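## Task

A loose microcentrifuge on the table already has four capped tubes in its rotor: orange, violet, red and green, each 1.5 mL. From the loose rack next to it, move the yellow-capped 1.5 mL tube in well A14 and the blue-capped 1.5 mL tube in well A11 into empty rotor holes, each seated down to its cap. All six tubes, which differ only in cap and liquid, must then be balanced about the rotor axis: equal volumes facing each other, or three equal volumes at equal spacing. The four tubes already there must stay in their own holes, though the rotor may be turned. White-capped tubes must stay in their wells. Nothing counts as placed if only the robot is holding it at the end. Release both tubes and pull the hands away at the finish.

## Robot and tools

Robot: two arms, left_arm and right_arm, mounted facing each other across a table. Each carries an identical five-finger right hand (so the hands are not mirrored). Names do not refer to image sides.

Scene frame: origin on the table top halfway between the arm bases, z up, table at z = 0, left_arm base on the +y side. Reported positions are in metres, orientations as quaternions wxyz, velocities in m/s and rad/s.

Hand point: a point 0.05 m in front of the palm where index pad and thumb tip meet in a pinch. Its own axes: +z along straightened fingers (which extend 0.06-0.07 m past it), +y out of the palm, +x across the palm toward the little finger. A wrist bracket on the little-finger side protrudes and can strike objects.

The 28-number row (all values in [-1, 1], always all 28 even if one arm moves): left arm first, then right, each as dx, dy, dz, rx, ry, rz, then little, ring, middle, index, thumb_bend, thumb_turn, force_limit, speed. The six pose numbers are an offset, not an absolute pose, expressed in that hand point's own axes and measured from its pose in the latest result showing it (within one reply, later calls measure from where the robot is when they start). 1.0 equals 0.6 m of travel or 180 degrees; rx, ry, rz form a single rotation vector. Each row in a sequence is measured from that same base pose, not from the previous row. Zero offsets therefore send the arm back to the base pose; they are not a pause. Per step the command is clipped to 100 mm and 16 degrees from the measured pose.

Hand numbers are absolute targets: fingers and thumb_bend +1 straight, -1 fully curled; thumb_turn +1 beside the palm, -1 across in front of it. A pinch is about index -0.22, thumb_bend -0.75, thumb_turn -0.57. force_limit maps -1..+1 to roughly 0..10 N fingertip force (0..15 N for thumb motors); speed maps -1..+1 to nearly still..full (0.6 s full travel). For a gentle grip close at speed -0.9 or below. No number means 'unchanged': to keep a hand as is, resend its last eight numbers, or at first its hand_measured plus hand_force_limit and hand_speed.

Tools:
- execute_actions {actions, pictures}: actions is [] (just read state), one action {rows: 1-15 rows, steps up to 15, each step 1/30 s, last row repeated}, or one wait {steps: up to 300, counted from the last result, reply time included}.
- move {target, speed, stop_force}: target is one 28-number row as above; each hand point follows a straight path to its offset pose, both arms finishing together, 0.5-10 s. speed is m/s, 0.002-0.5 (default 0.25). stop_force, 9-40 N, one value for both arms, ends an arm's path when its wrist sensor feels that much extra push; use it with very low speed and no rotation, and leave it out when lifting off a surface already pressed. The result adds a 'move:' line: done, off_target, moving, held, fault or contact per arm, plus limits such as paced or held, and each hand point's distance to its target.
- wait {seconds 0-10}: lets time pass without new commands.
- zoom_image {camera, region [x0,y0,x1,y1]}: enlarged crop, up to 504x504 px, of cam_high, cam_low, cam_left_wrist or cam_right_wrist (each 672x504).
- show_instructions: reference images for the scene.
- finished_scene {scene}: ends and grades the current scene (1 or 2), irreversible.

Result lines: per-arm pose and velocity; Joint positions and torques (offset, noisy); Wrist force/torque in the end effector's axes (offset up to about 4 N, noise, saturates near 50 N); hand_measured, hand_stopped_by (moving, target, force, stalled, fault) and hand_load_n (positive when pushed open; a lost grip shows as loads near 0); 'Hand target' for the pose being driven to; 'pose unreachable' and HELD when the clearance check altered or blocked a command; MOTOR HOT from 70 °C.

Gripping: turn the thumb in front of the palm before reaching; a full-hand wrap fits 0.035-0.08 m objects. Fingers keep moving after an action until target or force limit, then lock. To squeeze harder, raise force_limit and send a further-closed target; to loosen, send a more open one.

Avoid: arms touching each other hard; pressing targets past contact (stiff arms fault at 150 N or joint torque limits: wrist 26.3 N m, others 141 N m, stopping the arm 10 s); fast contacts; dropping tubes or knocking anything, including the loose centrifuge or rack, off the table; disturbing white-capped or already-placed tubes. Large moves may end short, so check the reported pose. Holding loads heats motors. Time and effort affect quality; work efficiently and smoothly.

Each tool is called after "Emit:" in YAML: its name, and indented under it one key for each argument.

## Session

Emit:
execute_actions:
  actions: []

Scene clock: 0.00 s of 7800.00 s.
left_arm: end_effector_position=(+0.2941, +0.5278, +0.4834) hand_measured=(+1.000, +1.000, +1.000, +1.000, +1.000, +1.000) hand_load_n=(+0.0, +0.0, +0.0, +0.0, +0.0, +0.0) hand_stopped_by=(target, target, target, target, target, target) hand_force_limit=0.00 hand_speed=-0.80 end_effector_quat_wxyz=(+0.023, +0.298, +0.954, -0.013) end_effector_velocity=(+0.000, -0.000, -0.000) end_effector_angular_velocity=(+0.000, +0.000, -0.001) | right_arm: end_effector_position=(+0.0635, -0.3100, +0.4837) hand_measured=(+1.000, +1.000, +1.000, +1.000, +1.000, +1.000) hand_load_n=(+0.0, +0.0, +0.0, +0.0, +0.0, +0.0) hand_stopped_by=(target, target, target, target, target, target) hand_force_limit=0.00 hand_speed=-0.80 end_effector_quat_wxyz=(+0.009, -0.376, +0.927, +0.015) end_effector_velocity=(-0.000, +0.000, +0.000) end_effector_angular_velocity=(+0.001, -0.001, +0.000)
Joint positions: left_arm=[ 0.567 -1.721  1.316  1.924  1.565 -1.88 ] | right_arm=[-1.175 -1.713  1.319  1.944  1.542 -1.886]
Joint velocities: left_arm=[-0.001  0.    -0.     0.     0.    -0.   ] | right_arm=[ 0.     0.    -0.001 -0.    -0.001  0.   ]
Joint torques (N m, as the arm reports them, + toward a larger angle): no reading
Motor temperatures (°C, as the motors report them): left_arm=[23 22 23 27 29 30] | right_arm=[22 20 23 29 29 36]
Wrist force (N, on the end effector, along its own x y z axes, offset not removed): no reading
Wrist torque (N m, same axes, about the end effector's origin, offset not removed): no reading
Hand target (left_arm): +0.294, +0.528, +0.483; +0.023, +0.298, +0.954, -0.013
Hand target (right_arm): +0.063, -0.310, +0.484; +0.009, -0.376, +0.927, +0.015

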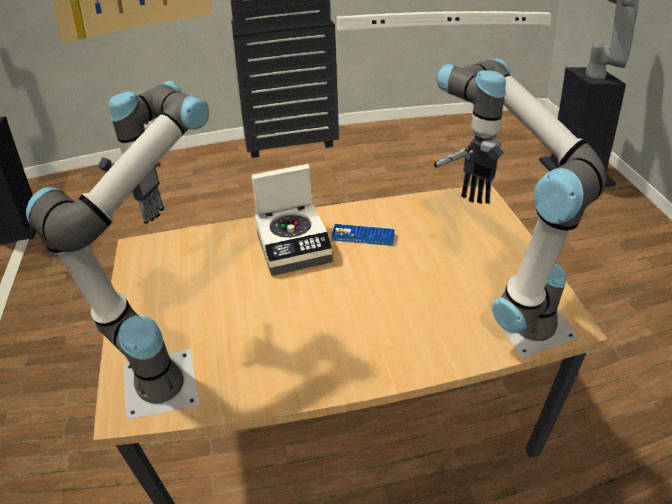

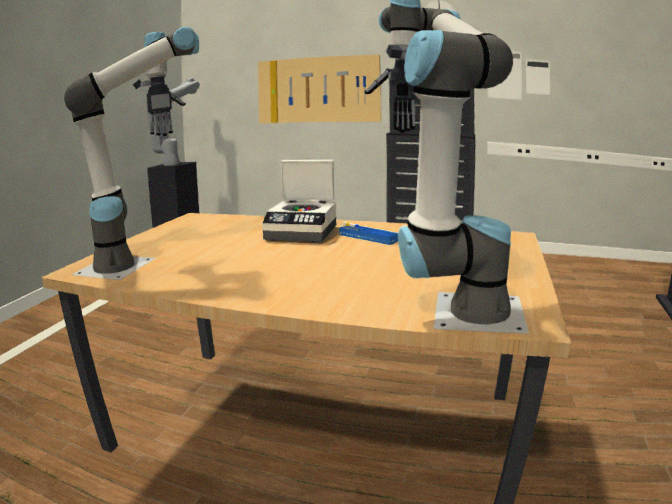

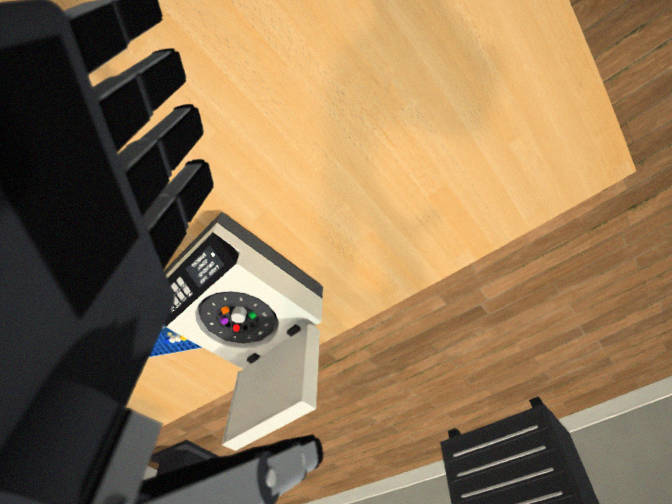

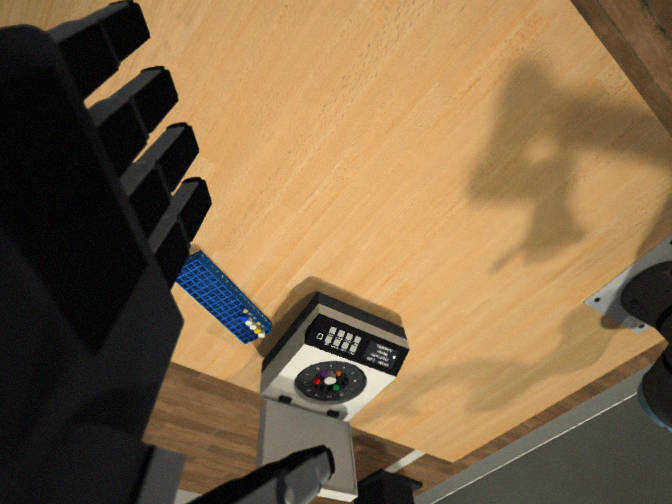

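Emit:
zoom_image:
  camera: "cam_left_wrist"
  region: [185,280,295,360]

Emit:
zoom_image:
  camera: "cam_right_wrist"
  region: [170,240,390,420]

Emit:
zoom_image:
  camera: "cam_high"
  region: [250,190,410,280]

Region (185, 280, 295, 360) of cam_left_wrist's 672x504 image, scaled by 4.582, with more detail than that image has; it fills the top 367 rows of this view, and the rest is white.

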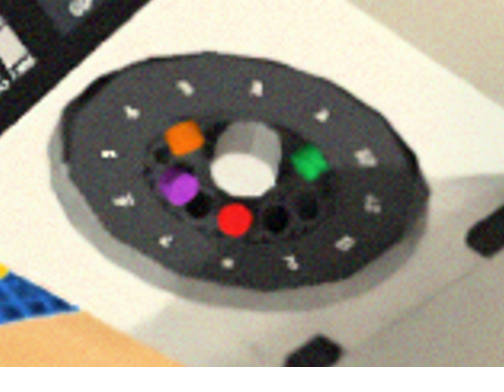

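Region (170, 240, 390, 420) of cam_right_wrist's 672x504 image, scaled by 2.291, with more detail than that image has; it fills the top 412 rows of this view, and the rest is white.

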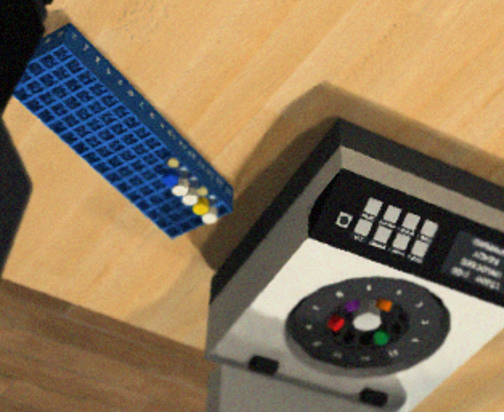

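Region (250, 190, 410, 280) of cam_high's 672x504 image, scaled by 3.150, with more detail than that image has; it fills the top 284 rows of this view, and the rest is white.

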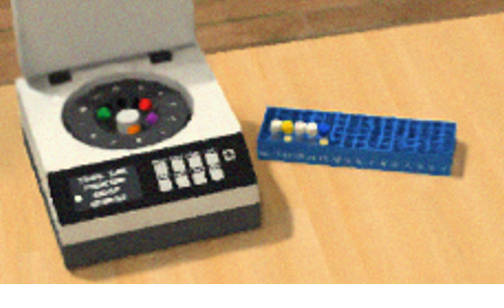

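Emit:
move:
  target: [-0.243,-0.438,0.472,0,-0.194,0,-1,-1,-1,-1,-1,1,0,0.5,-0.757,-0.36,0.604,0.396,-0.117,-0.158,-1,-1,-1,0.15,-0.75,-0.57,0.25,0]
  speed: 0.3

Scene clock: 11.33 s of 7800.00 s.
left_arm: end_effector_position=(+0.2748, +0.2184, +0.2105) hand_measured=(-1.000, -1.000, -1.000, -1.000, -1.000, +1.000) hand_load_n=(+0.0, +0.0, +0.0, +0.0, +0.0, +0.0) hand_stopped_by=(target, target, target, target, target, target) hand_force_limit=0.00 hand_speed=0.50 end_effector_quat_wxyz=(+0.308, +0.280, +0.903, -0.101) end_effector_velocity=(+0.000, -0.001, -0.001) end_effector_angular_velocity=(+0.001, -0.001, +0.000) | right_arm: end_effector_position=(+0.5418, -0.1366, +0.1296) hand_measured=(-1.000, -1.000, -1.000, +0.150, -0.750, -0.570) hand_load_n=(+0.0, +0.0, +0.0, +0.0, +0.0, +0.0) hand_stopped_by=(target, target, target, target, target, target) hand_force_limit=0.25 hand_speed=0.00 end_effector_quat_wxyz=(+0.382, -0.493, +0.633, -0.458) end_effector_velocity=(+0.001, +0.000, -0.001) end_effector_angular_velocity=(-0.001, -0.007, +0.005)
Joint positions: left_arm=[-0.214 -1.499  1.925  0.792  1.    -2.56 ] | right_arm=[-0.938 -0.917  1.314  0.057  2.425 -2.755]
Joint velocities: left_arm=[ 0.001  0.003 -0.001 -0.002 -0.     0.001] | right_arm=[-0.001 -0.002  0.009 -0.021 -0.004 -0.012]
Joint torques (N m, as the arm reports them, + toward a larger angle): left_arm=[  8.85  -9.75 -26.64   0.32  -2.87   1.93] | right_arm=[ -9.44 -49.33  -5.53  -2.33  -2.53  -2.49]
Motor temperatures (°C, as the motors report them): left_arm=[23 22 23 27 29 30] | right_arm=[22 20 23 29 29 36]
Wrist force (N, on the end effector, along its own x y z axes, offset not removed): left_arm=[0.4 3.0 0.8] | right_arm=[3.2 2.8 -0.4]
Wrist torque (N m, same axes, about the end effector's origin, offset not removed): left_arm=[0.44 -0.13 0.05] | right_arm=[0.49 -0.46 0.35]
Hand target (left_arm): +0.275, +0.218, +0.210; +0.308, +0.280, +0.903, -0.101
Hand target (right_arm): +0.542, -0.137, +0.130; +0.382, -0.493, +0.633, -0.458
Off the commanded pose (left_arm): 0.000 m, 0 deg.
Off the commanded pose (right_arm): 0.001 m, 0 deg.
move: done

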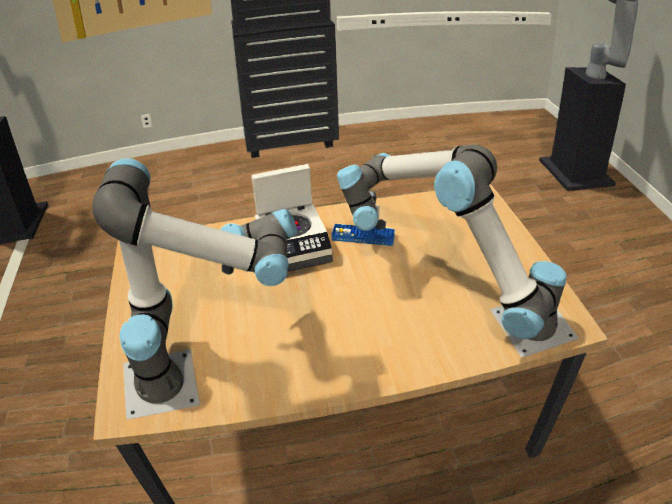

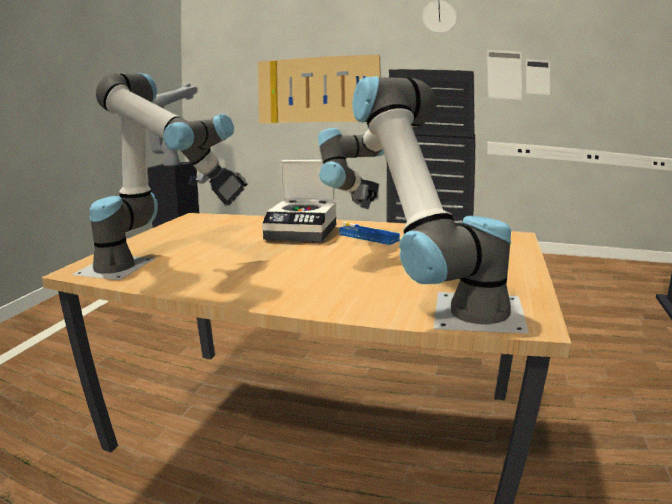

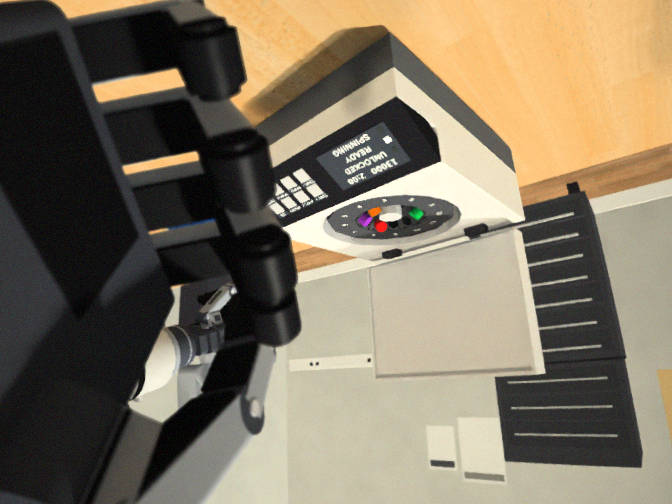

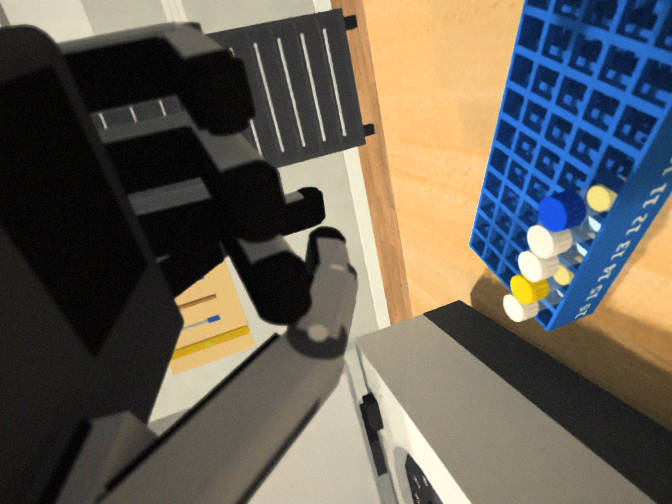

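Emit:
move:
  target: [0,0,0,0,0,0,-1,-1,-1,-1,-1,1,0,0.5,-0.0185,0.1017,-0.0087,0,0.0029,-0.0096,-1,-1,-1,0.15,-0.75,-0.57,0.25,0]
  speed: 0.12

Emit:
zoom_image:
  camera: "cam_right_wrist"
  region: [280,150,480,310]

Scene clock: 14.00 s of 7800.00 s.
left_arm: end_effector_position=(+0.2749, +0.2184, +0.2105) hand_measured=(-1.000, -1.000, -1.000, -1.000, -1.000, +1.000) hand_load_n=(+0.0, +0.0, +0.0, +0.0, +0.0, +0.0) hand_stopped_by=(target, target, target, target, target, target) hand_force_limit=0.00 hand_speed=0.50 end_effector_quat_wxyz=(+0.308, +0.280, +0.903, -0.101) end_effector_velocity=(-0.000, +0.000, -0.000) end_effector_angular_velocity=(+0.003, -0.000, -0.001) | right_arm: end_effector_position=(+0.5227, -0.1190, +0.0732) hand_measured=(-1.000, -1.000, -1.000, +0.150, -0.750, -0.570) hand_load_n=(+0.0, +0.0, +0.0, +0.0, +0.0, +0.0) hand_stopped_by=(target, target, target, target, target, target) hand_force_limit=0.25 hand_speed=0.00 end_effector_quat_wxyz=(+0.372, -0.500, +0.628, -0.466) end_effector_velocity=(-0.000, +0.000, -0.002) end_effector_angular_velocity=(-0.001, +0.001, -0.001)
Joint positions: left_arm=[-0.214 -1.499  1.925  0.792  1.    -2.56 ] | right_arm=[-0.89  -0.836  1.331 -0.009  2.477 -2.746]
Joint velocities: left_arm=[-0.     0.001  0.     0.001  0.     0.001] | right_arm=[ 0.001  0.004 -0.    -0.002  0.001  0.   ]
Joint torques (N m, as the arm reports them, + toward a larger angle): left_arm=[ -8.37 -25.75 -14.23   3.21  -0.97  -1.91] | right_arm=[  7.95 -38.55 -30.42  -2.01   2.7    2.33]
Motor temperatures (°C, as the motors report them): left_arm=[23 22 23 27 29 30] | right_arm=[22 20 23 29 29 36]
Wrist force (N, on the end effector, along its own x y z axes, offset not removed): left_arm=[0.8 2.1 0.6] | right_arm=[0.7 1.3 -4.2]
Wrist torque (N m, same axes, about the end effector's origin, offset not removed): left_arm=[0.21 -0.19 -0.02] | right_arm=[0.51 0.07 0.29]
Hand target (left_arm): +0.275, +0.218, +0.210; +0.308, +0.280, +0.903, -0.101
Hand target (right_arm): +0.523, -0.119, +0.073; +0.372, -0.500, +0.628, -0.466
Off the commanded pose (left_arm): 0.000 m, 0 deg.
Off the commanded pose (right_arm): 0.000 m, 0 deg.
move: done

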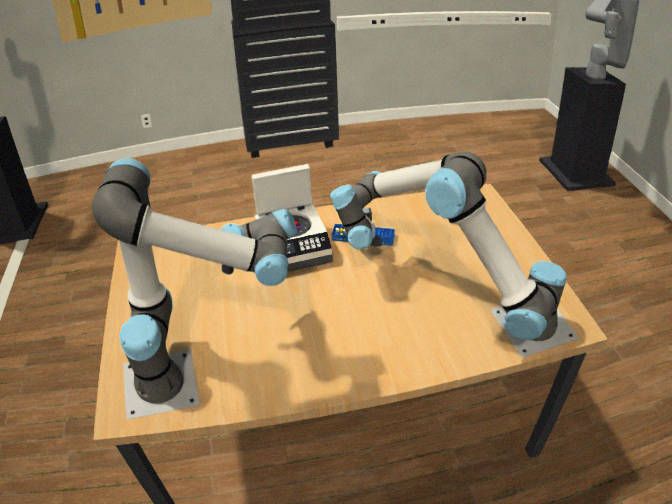

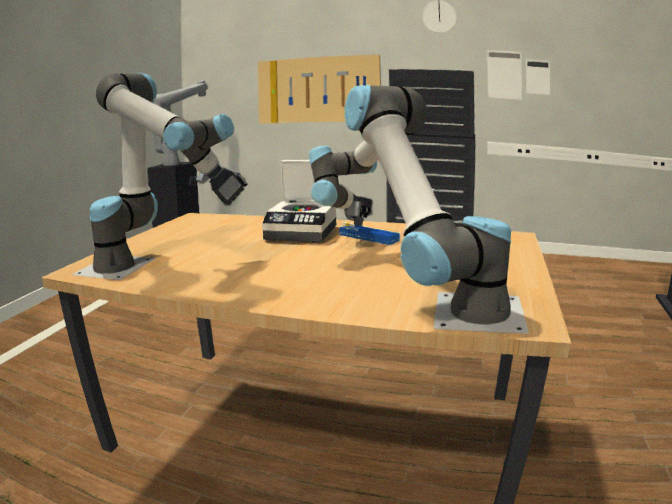

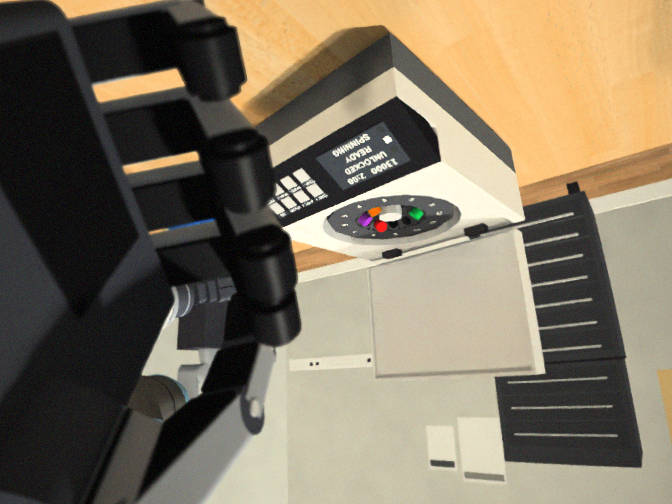

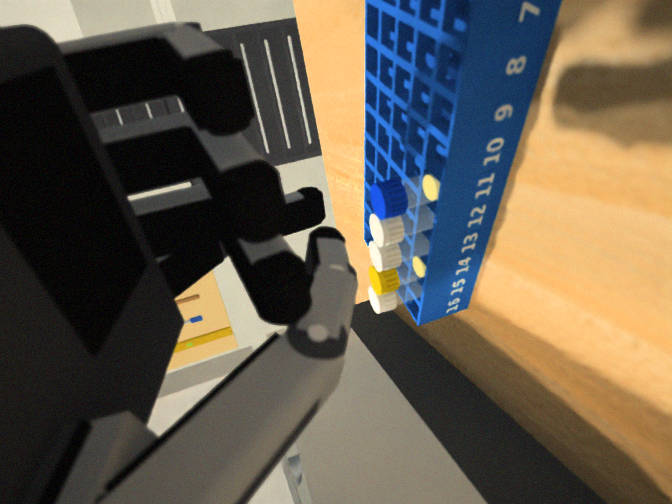

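Region (280, 150, 480, 310) of cam_right_wrist's 672x504 image, scaled by 2.520, with more detail than that image has; it fills the top 403 rows of this view, and the rest is white.

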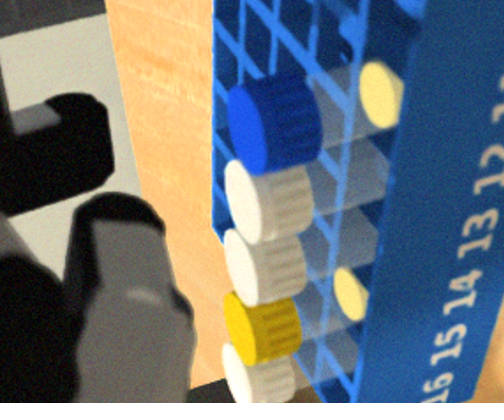

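Emit:
move:
  target: [0,0,0,0,0,0,-1,-1,-1,-1,-1,1,0,0.5,0,0.0402,0.012,0,0,0,-1,-1,-1,0.15,-0.75,-0.57,0.25,0]
  speed: 0.03
  stop_force: 12

Emit:
zoom_image:
  camera: "cam_right_wrist"
  region: [260,150,460,310]

Scene clock: 16.37 s of 7800.00 s.
left_arm: end_effector_position=(+0.2748, +0.2184, +0.2105) hand_measured=(-1.000, -1.000, -1.000, -1.000, -1.000, +1.000) hand_load_n=(+0.0, +0.0, +0.0, +0.0, +0.0, +0.0) hand_stopped_by=(target, target, target, target, target, target) hand_force_limit=0.00 hand_speed=0.50 end_effector_quat_wxyz=(+0.308, +0.280, +0.903, -0.101) end_effector_velocity=(+0.000, +0.000, -0.001) end_effector_angular_velocity=(+0.000, +0.001, +0.001) | right_arm: end_effector_position=(+0.5226, -0.1190, +0.0482) hand_measured=(-1.000, -1.000, -1.000, +0.150, -0.750, -0.570) hand_load_n=(+0.0, +0.0, +0.0, +0.0, +0.0, +0.0) hand_stopped_by=(target, target, target, target, target, target) hand_force_limit=0.25 hand_speed=0.00 end_effector_quat_wxyz=(+0.372, -0.500, +0.628, -0.466) end_effector_velocity=(-0.001, +0.001, -0.003) end_effector_angular_velocity=(-0.001, +0.002, +0.003)
Joint positions: left_arm=[-0.214 -1.499  1.925  0.792  1.    -2.56 ] | right_arm=[-0.889 -0.806  1.349 -0.057  2.477 -2.745]
Joint velocities: left_arm=[ 0.001  0.001  0.    -0.     0.    -0.001] | right_arm=[ 0.001  0.002  0.003 -0.003 -0.002  0.   ]
Joint torques (N m, as the arm reports them, + toward a larger angle): left_arm=[  8.44 -25.82 -21.17   3.05  -1.01  -1.78] | right_arm=[  3.28 -37.83  -5.67  -2.46  -0.7    1.25]
Motor temperatures (°C, as the motors report them): left_arm=[23 22 23 27 29 30] | right_arm=[22 20 23 29 29 36]
Wrist force (N, on the end effector, along its own x y z axes, offset not removed): left_arm=[1.2 3.4 1.2] | right_arm=[1.7 3.3 -2.5]
Wrist torque (N m, same axes, about the end effector's origin, offset not removed): left_arm=[0.53 -0.19 0.16] | right_arm=[0.55 -0.21 0.57]
Hand target (left_arm): +0.275, +0.218, +0.211; +0.308, +0.280, +0.903, -0.101
Hand target (right_arm): +0.523, -0.119, +0.048; +0.372, -0.500, +0.628, -0.466
Off the commanded pose (left_arm): 0.000 m, 0 deg.
Off the commanded pose (right_arm): 0.000 m, 0 deg.
move: done

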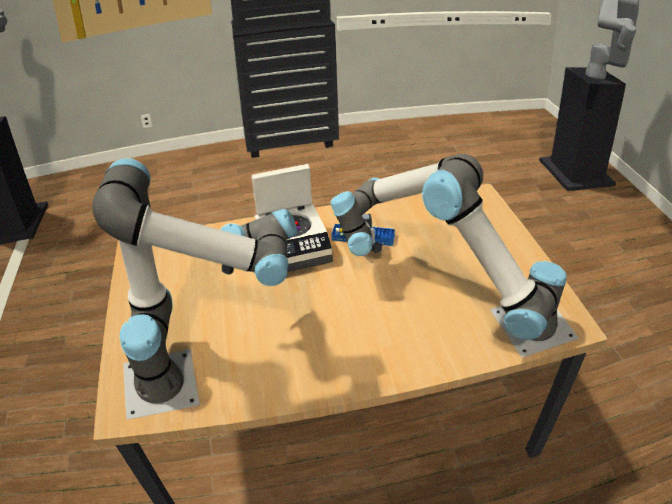

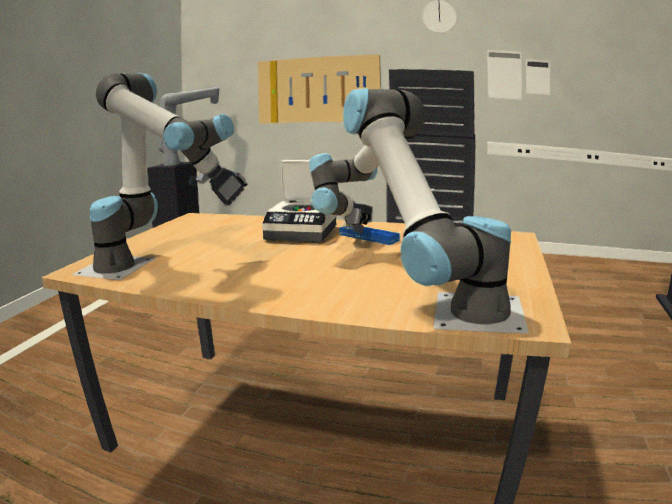

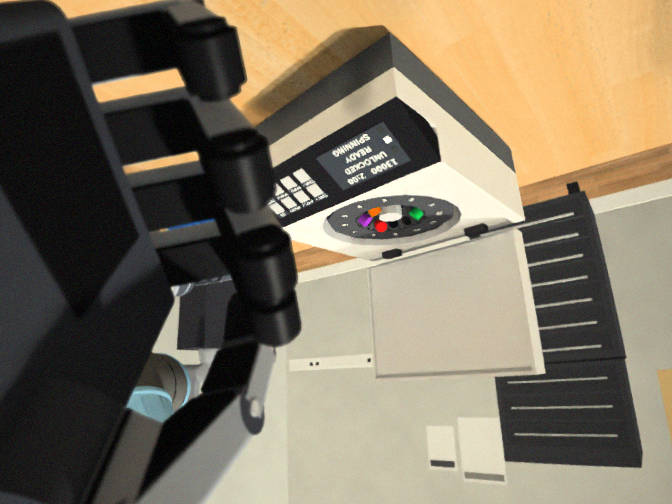

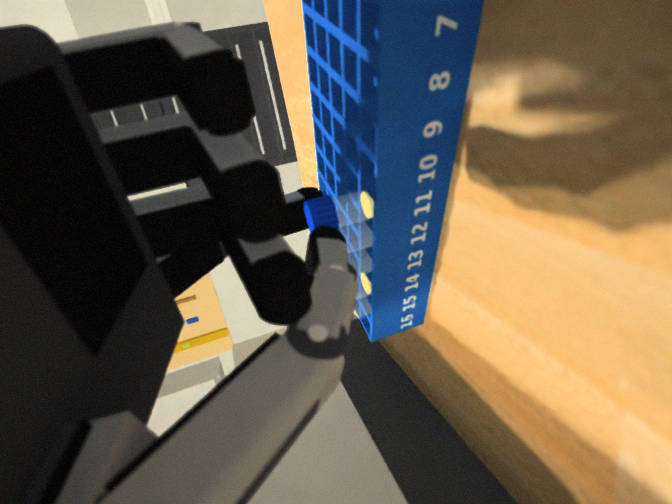

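Region (260, 150, 460, 310) of cam_right_wrist's 672x504 image, scaled by 2.520, with more detail than that image has; it fills the top 403 rows of this view, and the rest is white.

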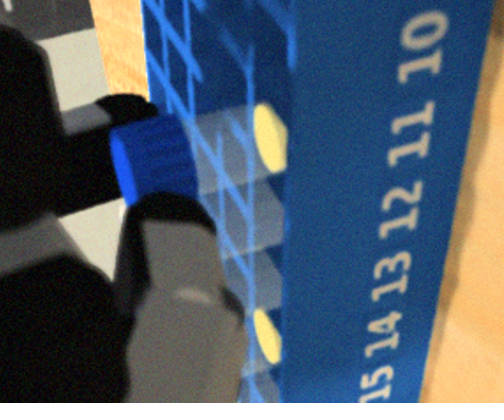

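Emit:
move:
  target: [0,0,0,0,0,0,-1,-1,-1,-1,-1,1,0,0.5,0.0012,-0.0012,0.0042,0,0,0,-1,-1,-1,-0.25,-0.75,-0.57,0.25,-0.9]
  speed: 0.01

Emit:
move:
  target: [0,0,0,0,0,0,-1,-1,-1,-1,-1,1,0,0.5,0,-0.019,-0.0057,0,0,0,-1,-1,-1,-0.25,-0.75,-0.57,0.25,-0.9]
  speed: 0.025

Emit:
zoom_image:
  camera: "cam_right_wrist"
  region: [260,150,460,310]

Scene clock: 18.53 s of 7800.00 s.
left_arm: end_effector_position=(+0.2748, +0.2183, +0.2105) hand_measured=(-1.000, -1.000, -1.000, -1.000, -1.000, +1.000) hand_load_n=(+0.0, +0.0, +0.0, +0.0, +0.0, +0.0) hand_stopped_by=(target, target, target, target, target, target) hand_force_limit=0.00 hand_speed=0.50 end_effector_quat_wxyz=(+0.308, +0.280, +0.903, -0.101) end_effector_velocity=(-0.000, +0.000, -0.000) end_effector_angular_velocity=(+0.001, +0.000, -0.000) | right_arm: end_effector_position=(+0.5250, -0.1203, +0.0482) hand_measured=(-1.000, -1.000, -1.000, -0.036, -0.750, -0.570) hand_load_n=(+0.0, +0.0, +0.0, +6.5, +1.5, -0.5) hand_stopped_by=(target, target, target, force, target, target) hand_force_limit=0.25 hand_speed=-0.90 end_effector_quat_wxyz=(+0.372, -0.500, +0.628, -0.466) end_effector_velocity=(-0.000, +0.000, -0.000) end_effector_angular_velocity=(+0.000, +0.000, +0.001)
Joint positions: left_arm=[-0.214 -1.499  1.925  0.792  1.    -2.56 ] | right_arm=[-0.894 -0.805  1.349 -0.059  2.473 -2.749]
Joint velocities: left_arm=[-0.     0.001  0.001 -0.     0.    -0.   ] | right_arm=[ 0.    -0.     0.001 -0.    -0.001  0.   ]
Joint torques (N m, as the arm reports them, + toward a larger angle): left_arm=[-11.12 -25.11  -9.53   2.79  -0.27  -1.66] | right_arm=[ -8.95 -51.22 -30.31  -1.86  -2.37  -2.45]
Motor temperatures (°C, as the motors report them): left_arm=[23 22 23 27 29 30] | right_arm=[22 20 23 29 29 36]
Wrist force (N, on the end effector, along its own x y z axes, offset not removed): left_arm=[3.6 3.2 0.8] | right_arm=[0.9 2.7 -3.3]
Wrist torque (N m, same axes, about the end effector's origin, offset not removed): left_arm=[0.48 -0.62 0.32] | right_arm=[0.70 0.05 0.38]
Hand target (left_arm): +0.275, +0.218, +0.210; +0.308, +0.280, +0.903, -0.101
Hand target (right_arm): +0.525, -0.120, +0.048; +0.372, -0.500, +0.628, -0.466
Off the commanded pose (left_arm): 0.000 m, 0 deg.
Off the commanded pose (right_arm): 0.000 m, 0 deg.
move: done

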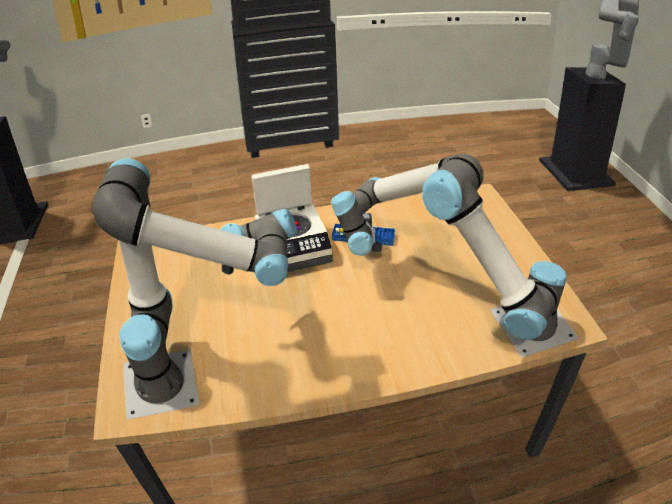

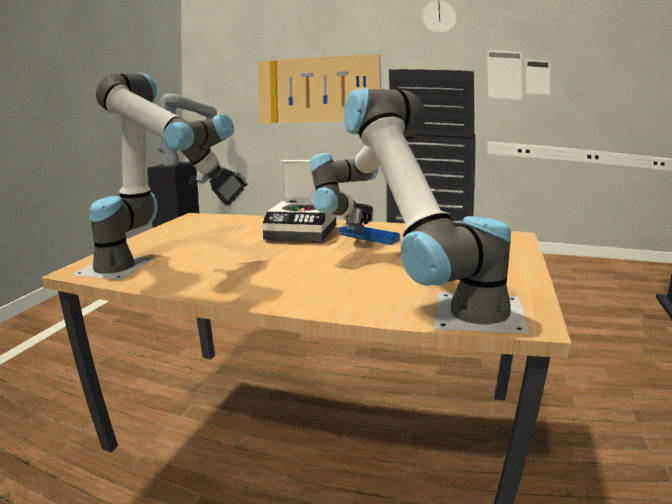

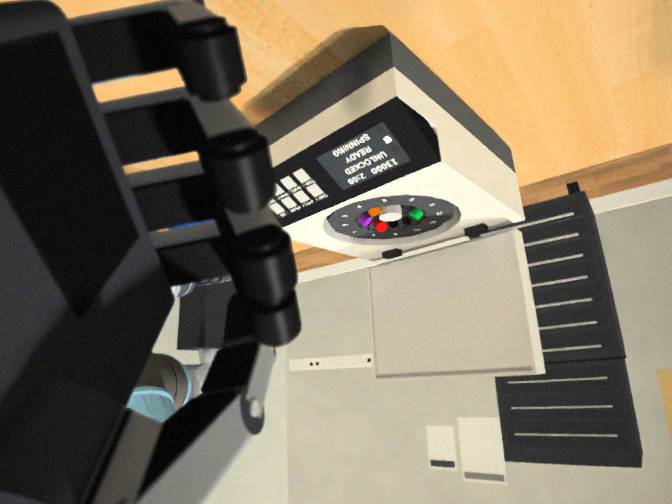

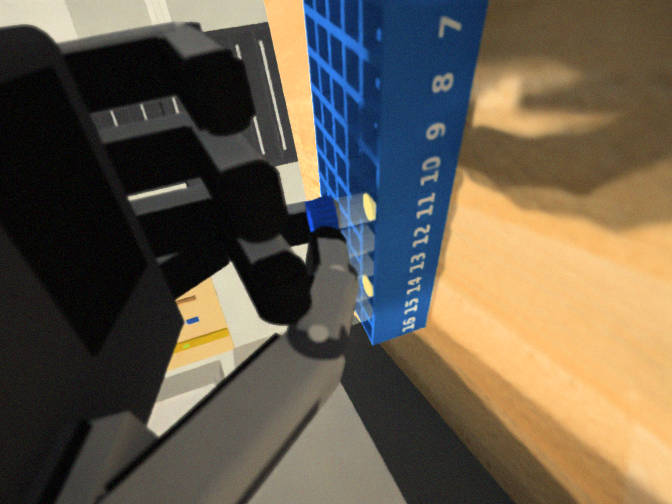

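Scene clock: 19.33 s of 7800.00 s.
left_arm: end_effector_position=(+0.2748, +0.2183, +0.2105) hand_measured=(-1.000, -1.000, -1.000, -1.000, -1.000, +1.000) hand_load_n=(+0.0, +0.0, +0.0, +0.0, +0.0, +0.0) hand_stopped_by=(target, target, target, target, target, target) hand_force_limit=0.00 hand_speed=0.50 end_effector_quat_wxyz=(+0.308, +0.280, +0.903, -0.101) end_effector_velocity=(-0.000, -0.000, -0.000) end_effector_angular_velocity=(+0.001, -0.000, -0.001) | right_arm: end_effector_position=(+0.5250, -0.1203, +0.0599) hand_measured=(-1.000, -1.000, -1.000, -0.036, -0.750, -0.570) hand_load_n=(+0.0, +0.0, +0.0, +6.0, +0.5, +0.0) hand_stopped_by=(target, target, target, force, target, target) hand_force_limit=0.25 hand_speed=-0.90 end_effector_quat_wxyz=(+0.372, -0.500, +0.628, -0.466) end_effector_velocity=(-0.000, +0.000, +0.002) end_effector_angular_velocity=(+0.000, +0.000, +0.001)
Joint positions: left_arm=[-0.214 -1.499  1.925  0.792  1.    -2.56 ] | right_arm=[-0.894 -0.82   1.341 -0.037  2.473 -2.749]
Joint velocities: left_arm=[-0.001  0.001 -0.     0.    -0.    -0.   ] | right_arm=[ 0.    -0.002 -0.001  0.003 -0.     0.   ]
Joint torques (N m, as the arm reports them, + toward a larger angle): left_arm=[-10.64 -24.71 -10.92   2.83  -0.13  -1.52] | right_arm=[-10.75 -51.74 -32.17   2.32  -2.3   -1.8 ]
Motor temperatures (°C, as the motors report them): left_arm=[23 22 23 27 29 30] | right_arm=[22 20 23 29 29 36]
Wrist force (N, on the end effector, along its own x y z axes, offset not removed): left_arm=[-0.9 2.2 2.8] | right_arm=[3.7 4.7 0.6]
Wrist torque (N m, same axes, about the end effector's origin, offset not removed): left_arm=[0.18 0.00 0.01] | right_arm=[0.66 -0.62 0.56]
Hand target (left_arm): +0.275, +0.218, +0.211; +0.308, +0.280, +0.903, -0.101
Hand target (right_arm): +0.525, -0.120, +0.060; +0.372, -0.500, +0.628, -0.466
Off the commanded pose (left_arm): 0.000 m, 0 deg.
Off the commanded pose (right_arm): 0.000 m, 0 deg.
move: done

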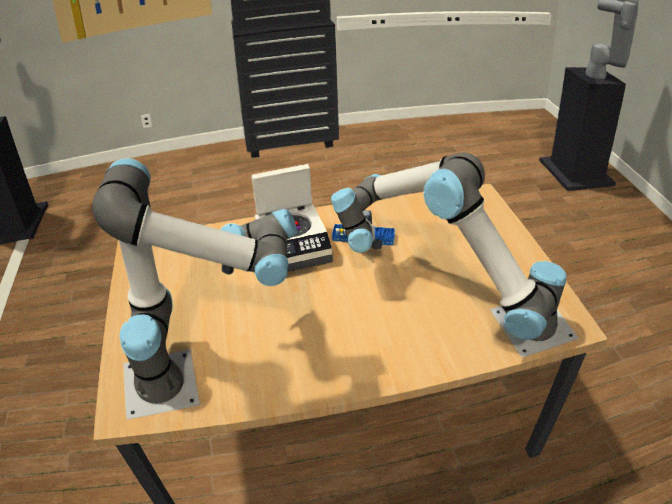

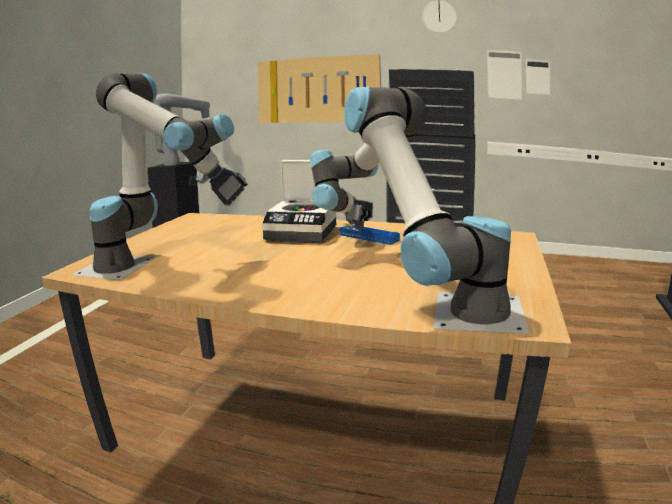

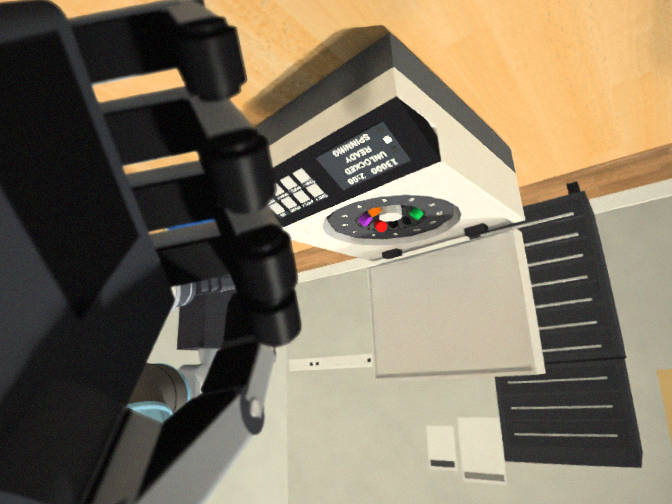

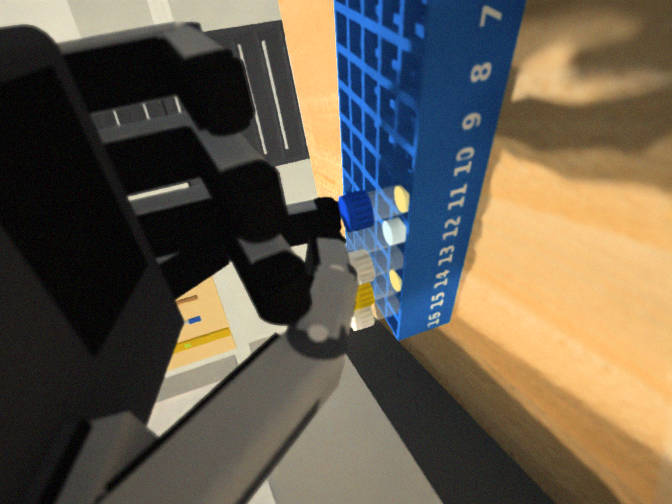

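Region (260, 150, 460, 310) of cam_right_wrist's 672x504 image, scaled by 2.520, with more detail than that image has; it fills the top 403 rows of this view, and the rest is white.

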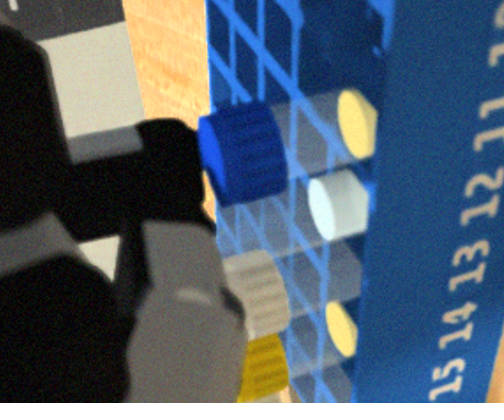

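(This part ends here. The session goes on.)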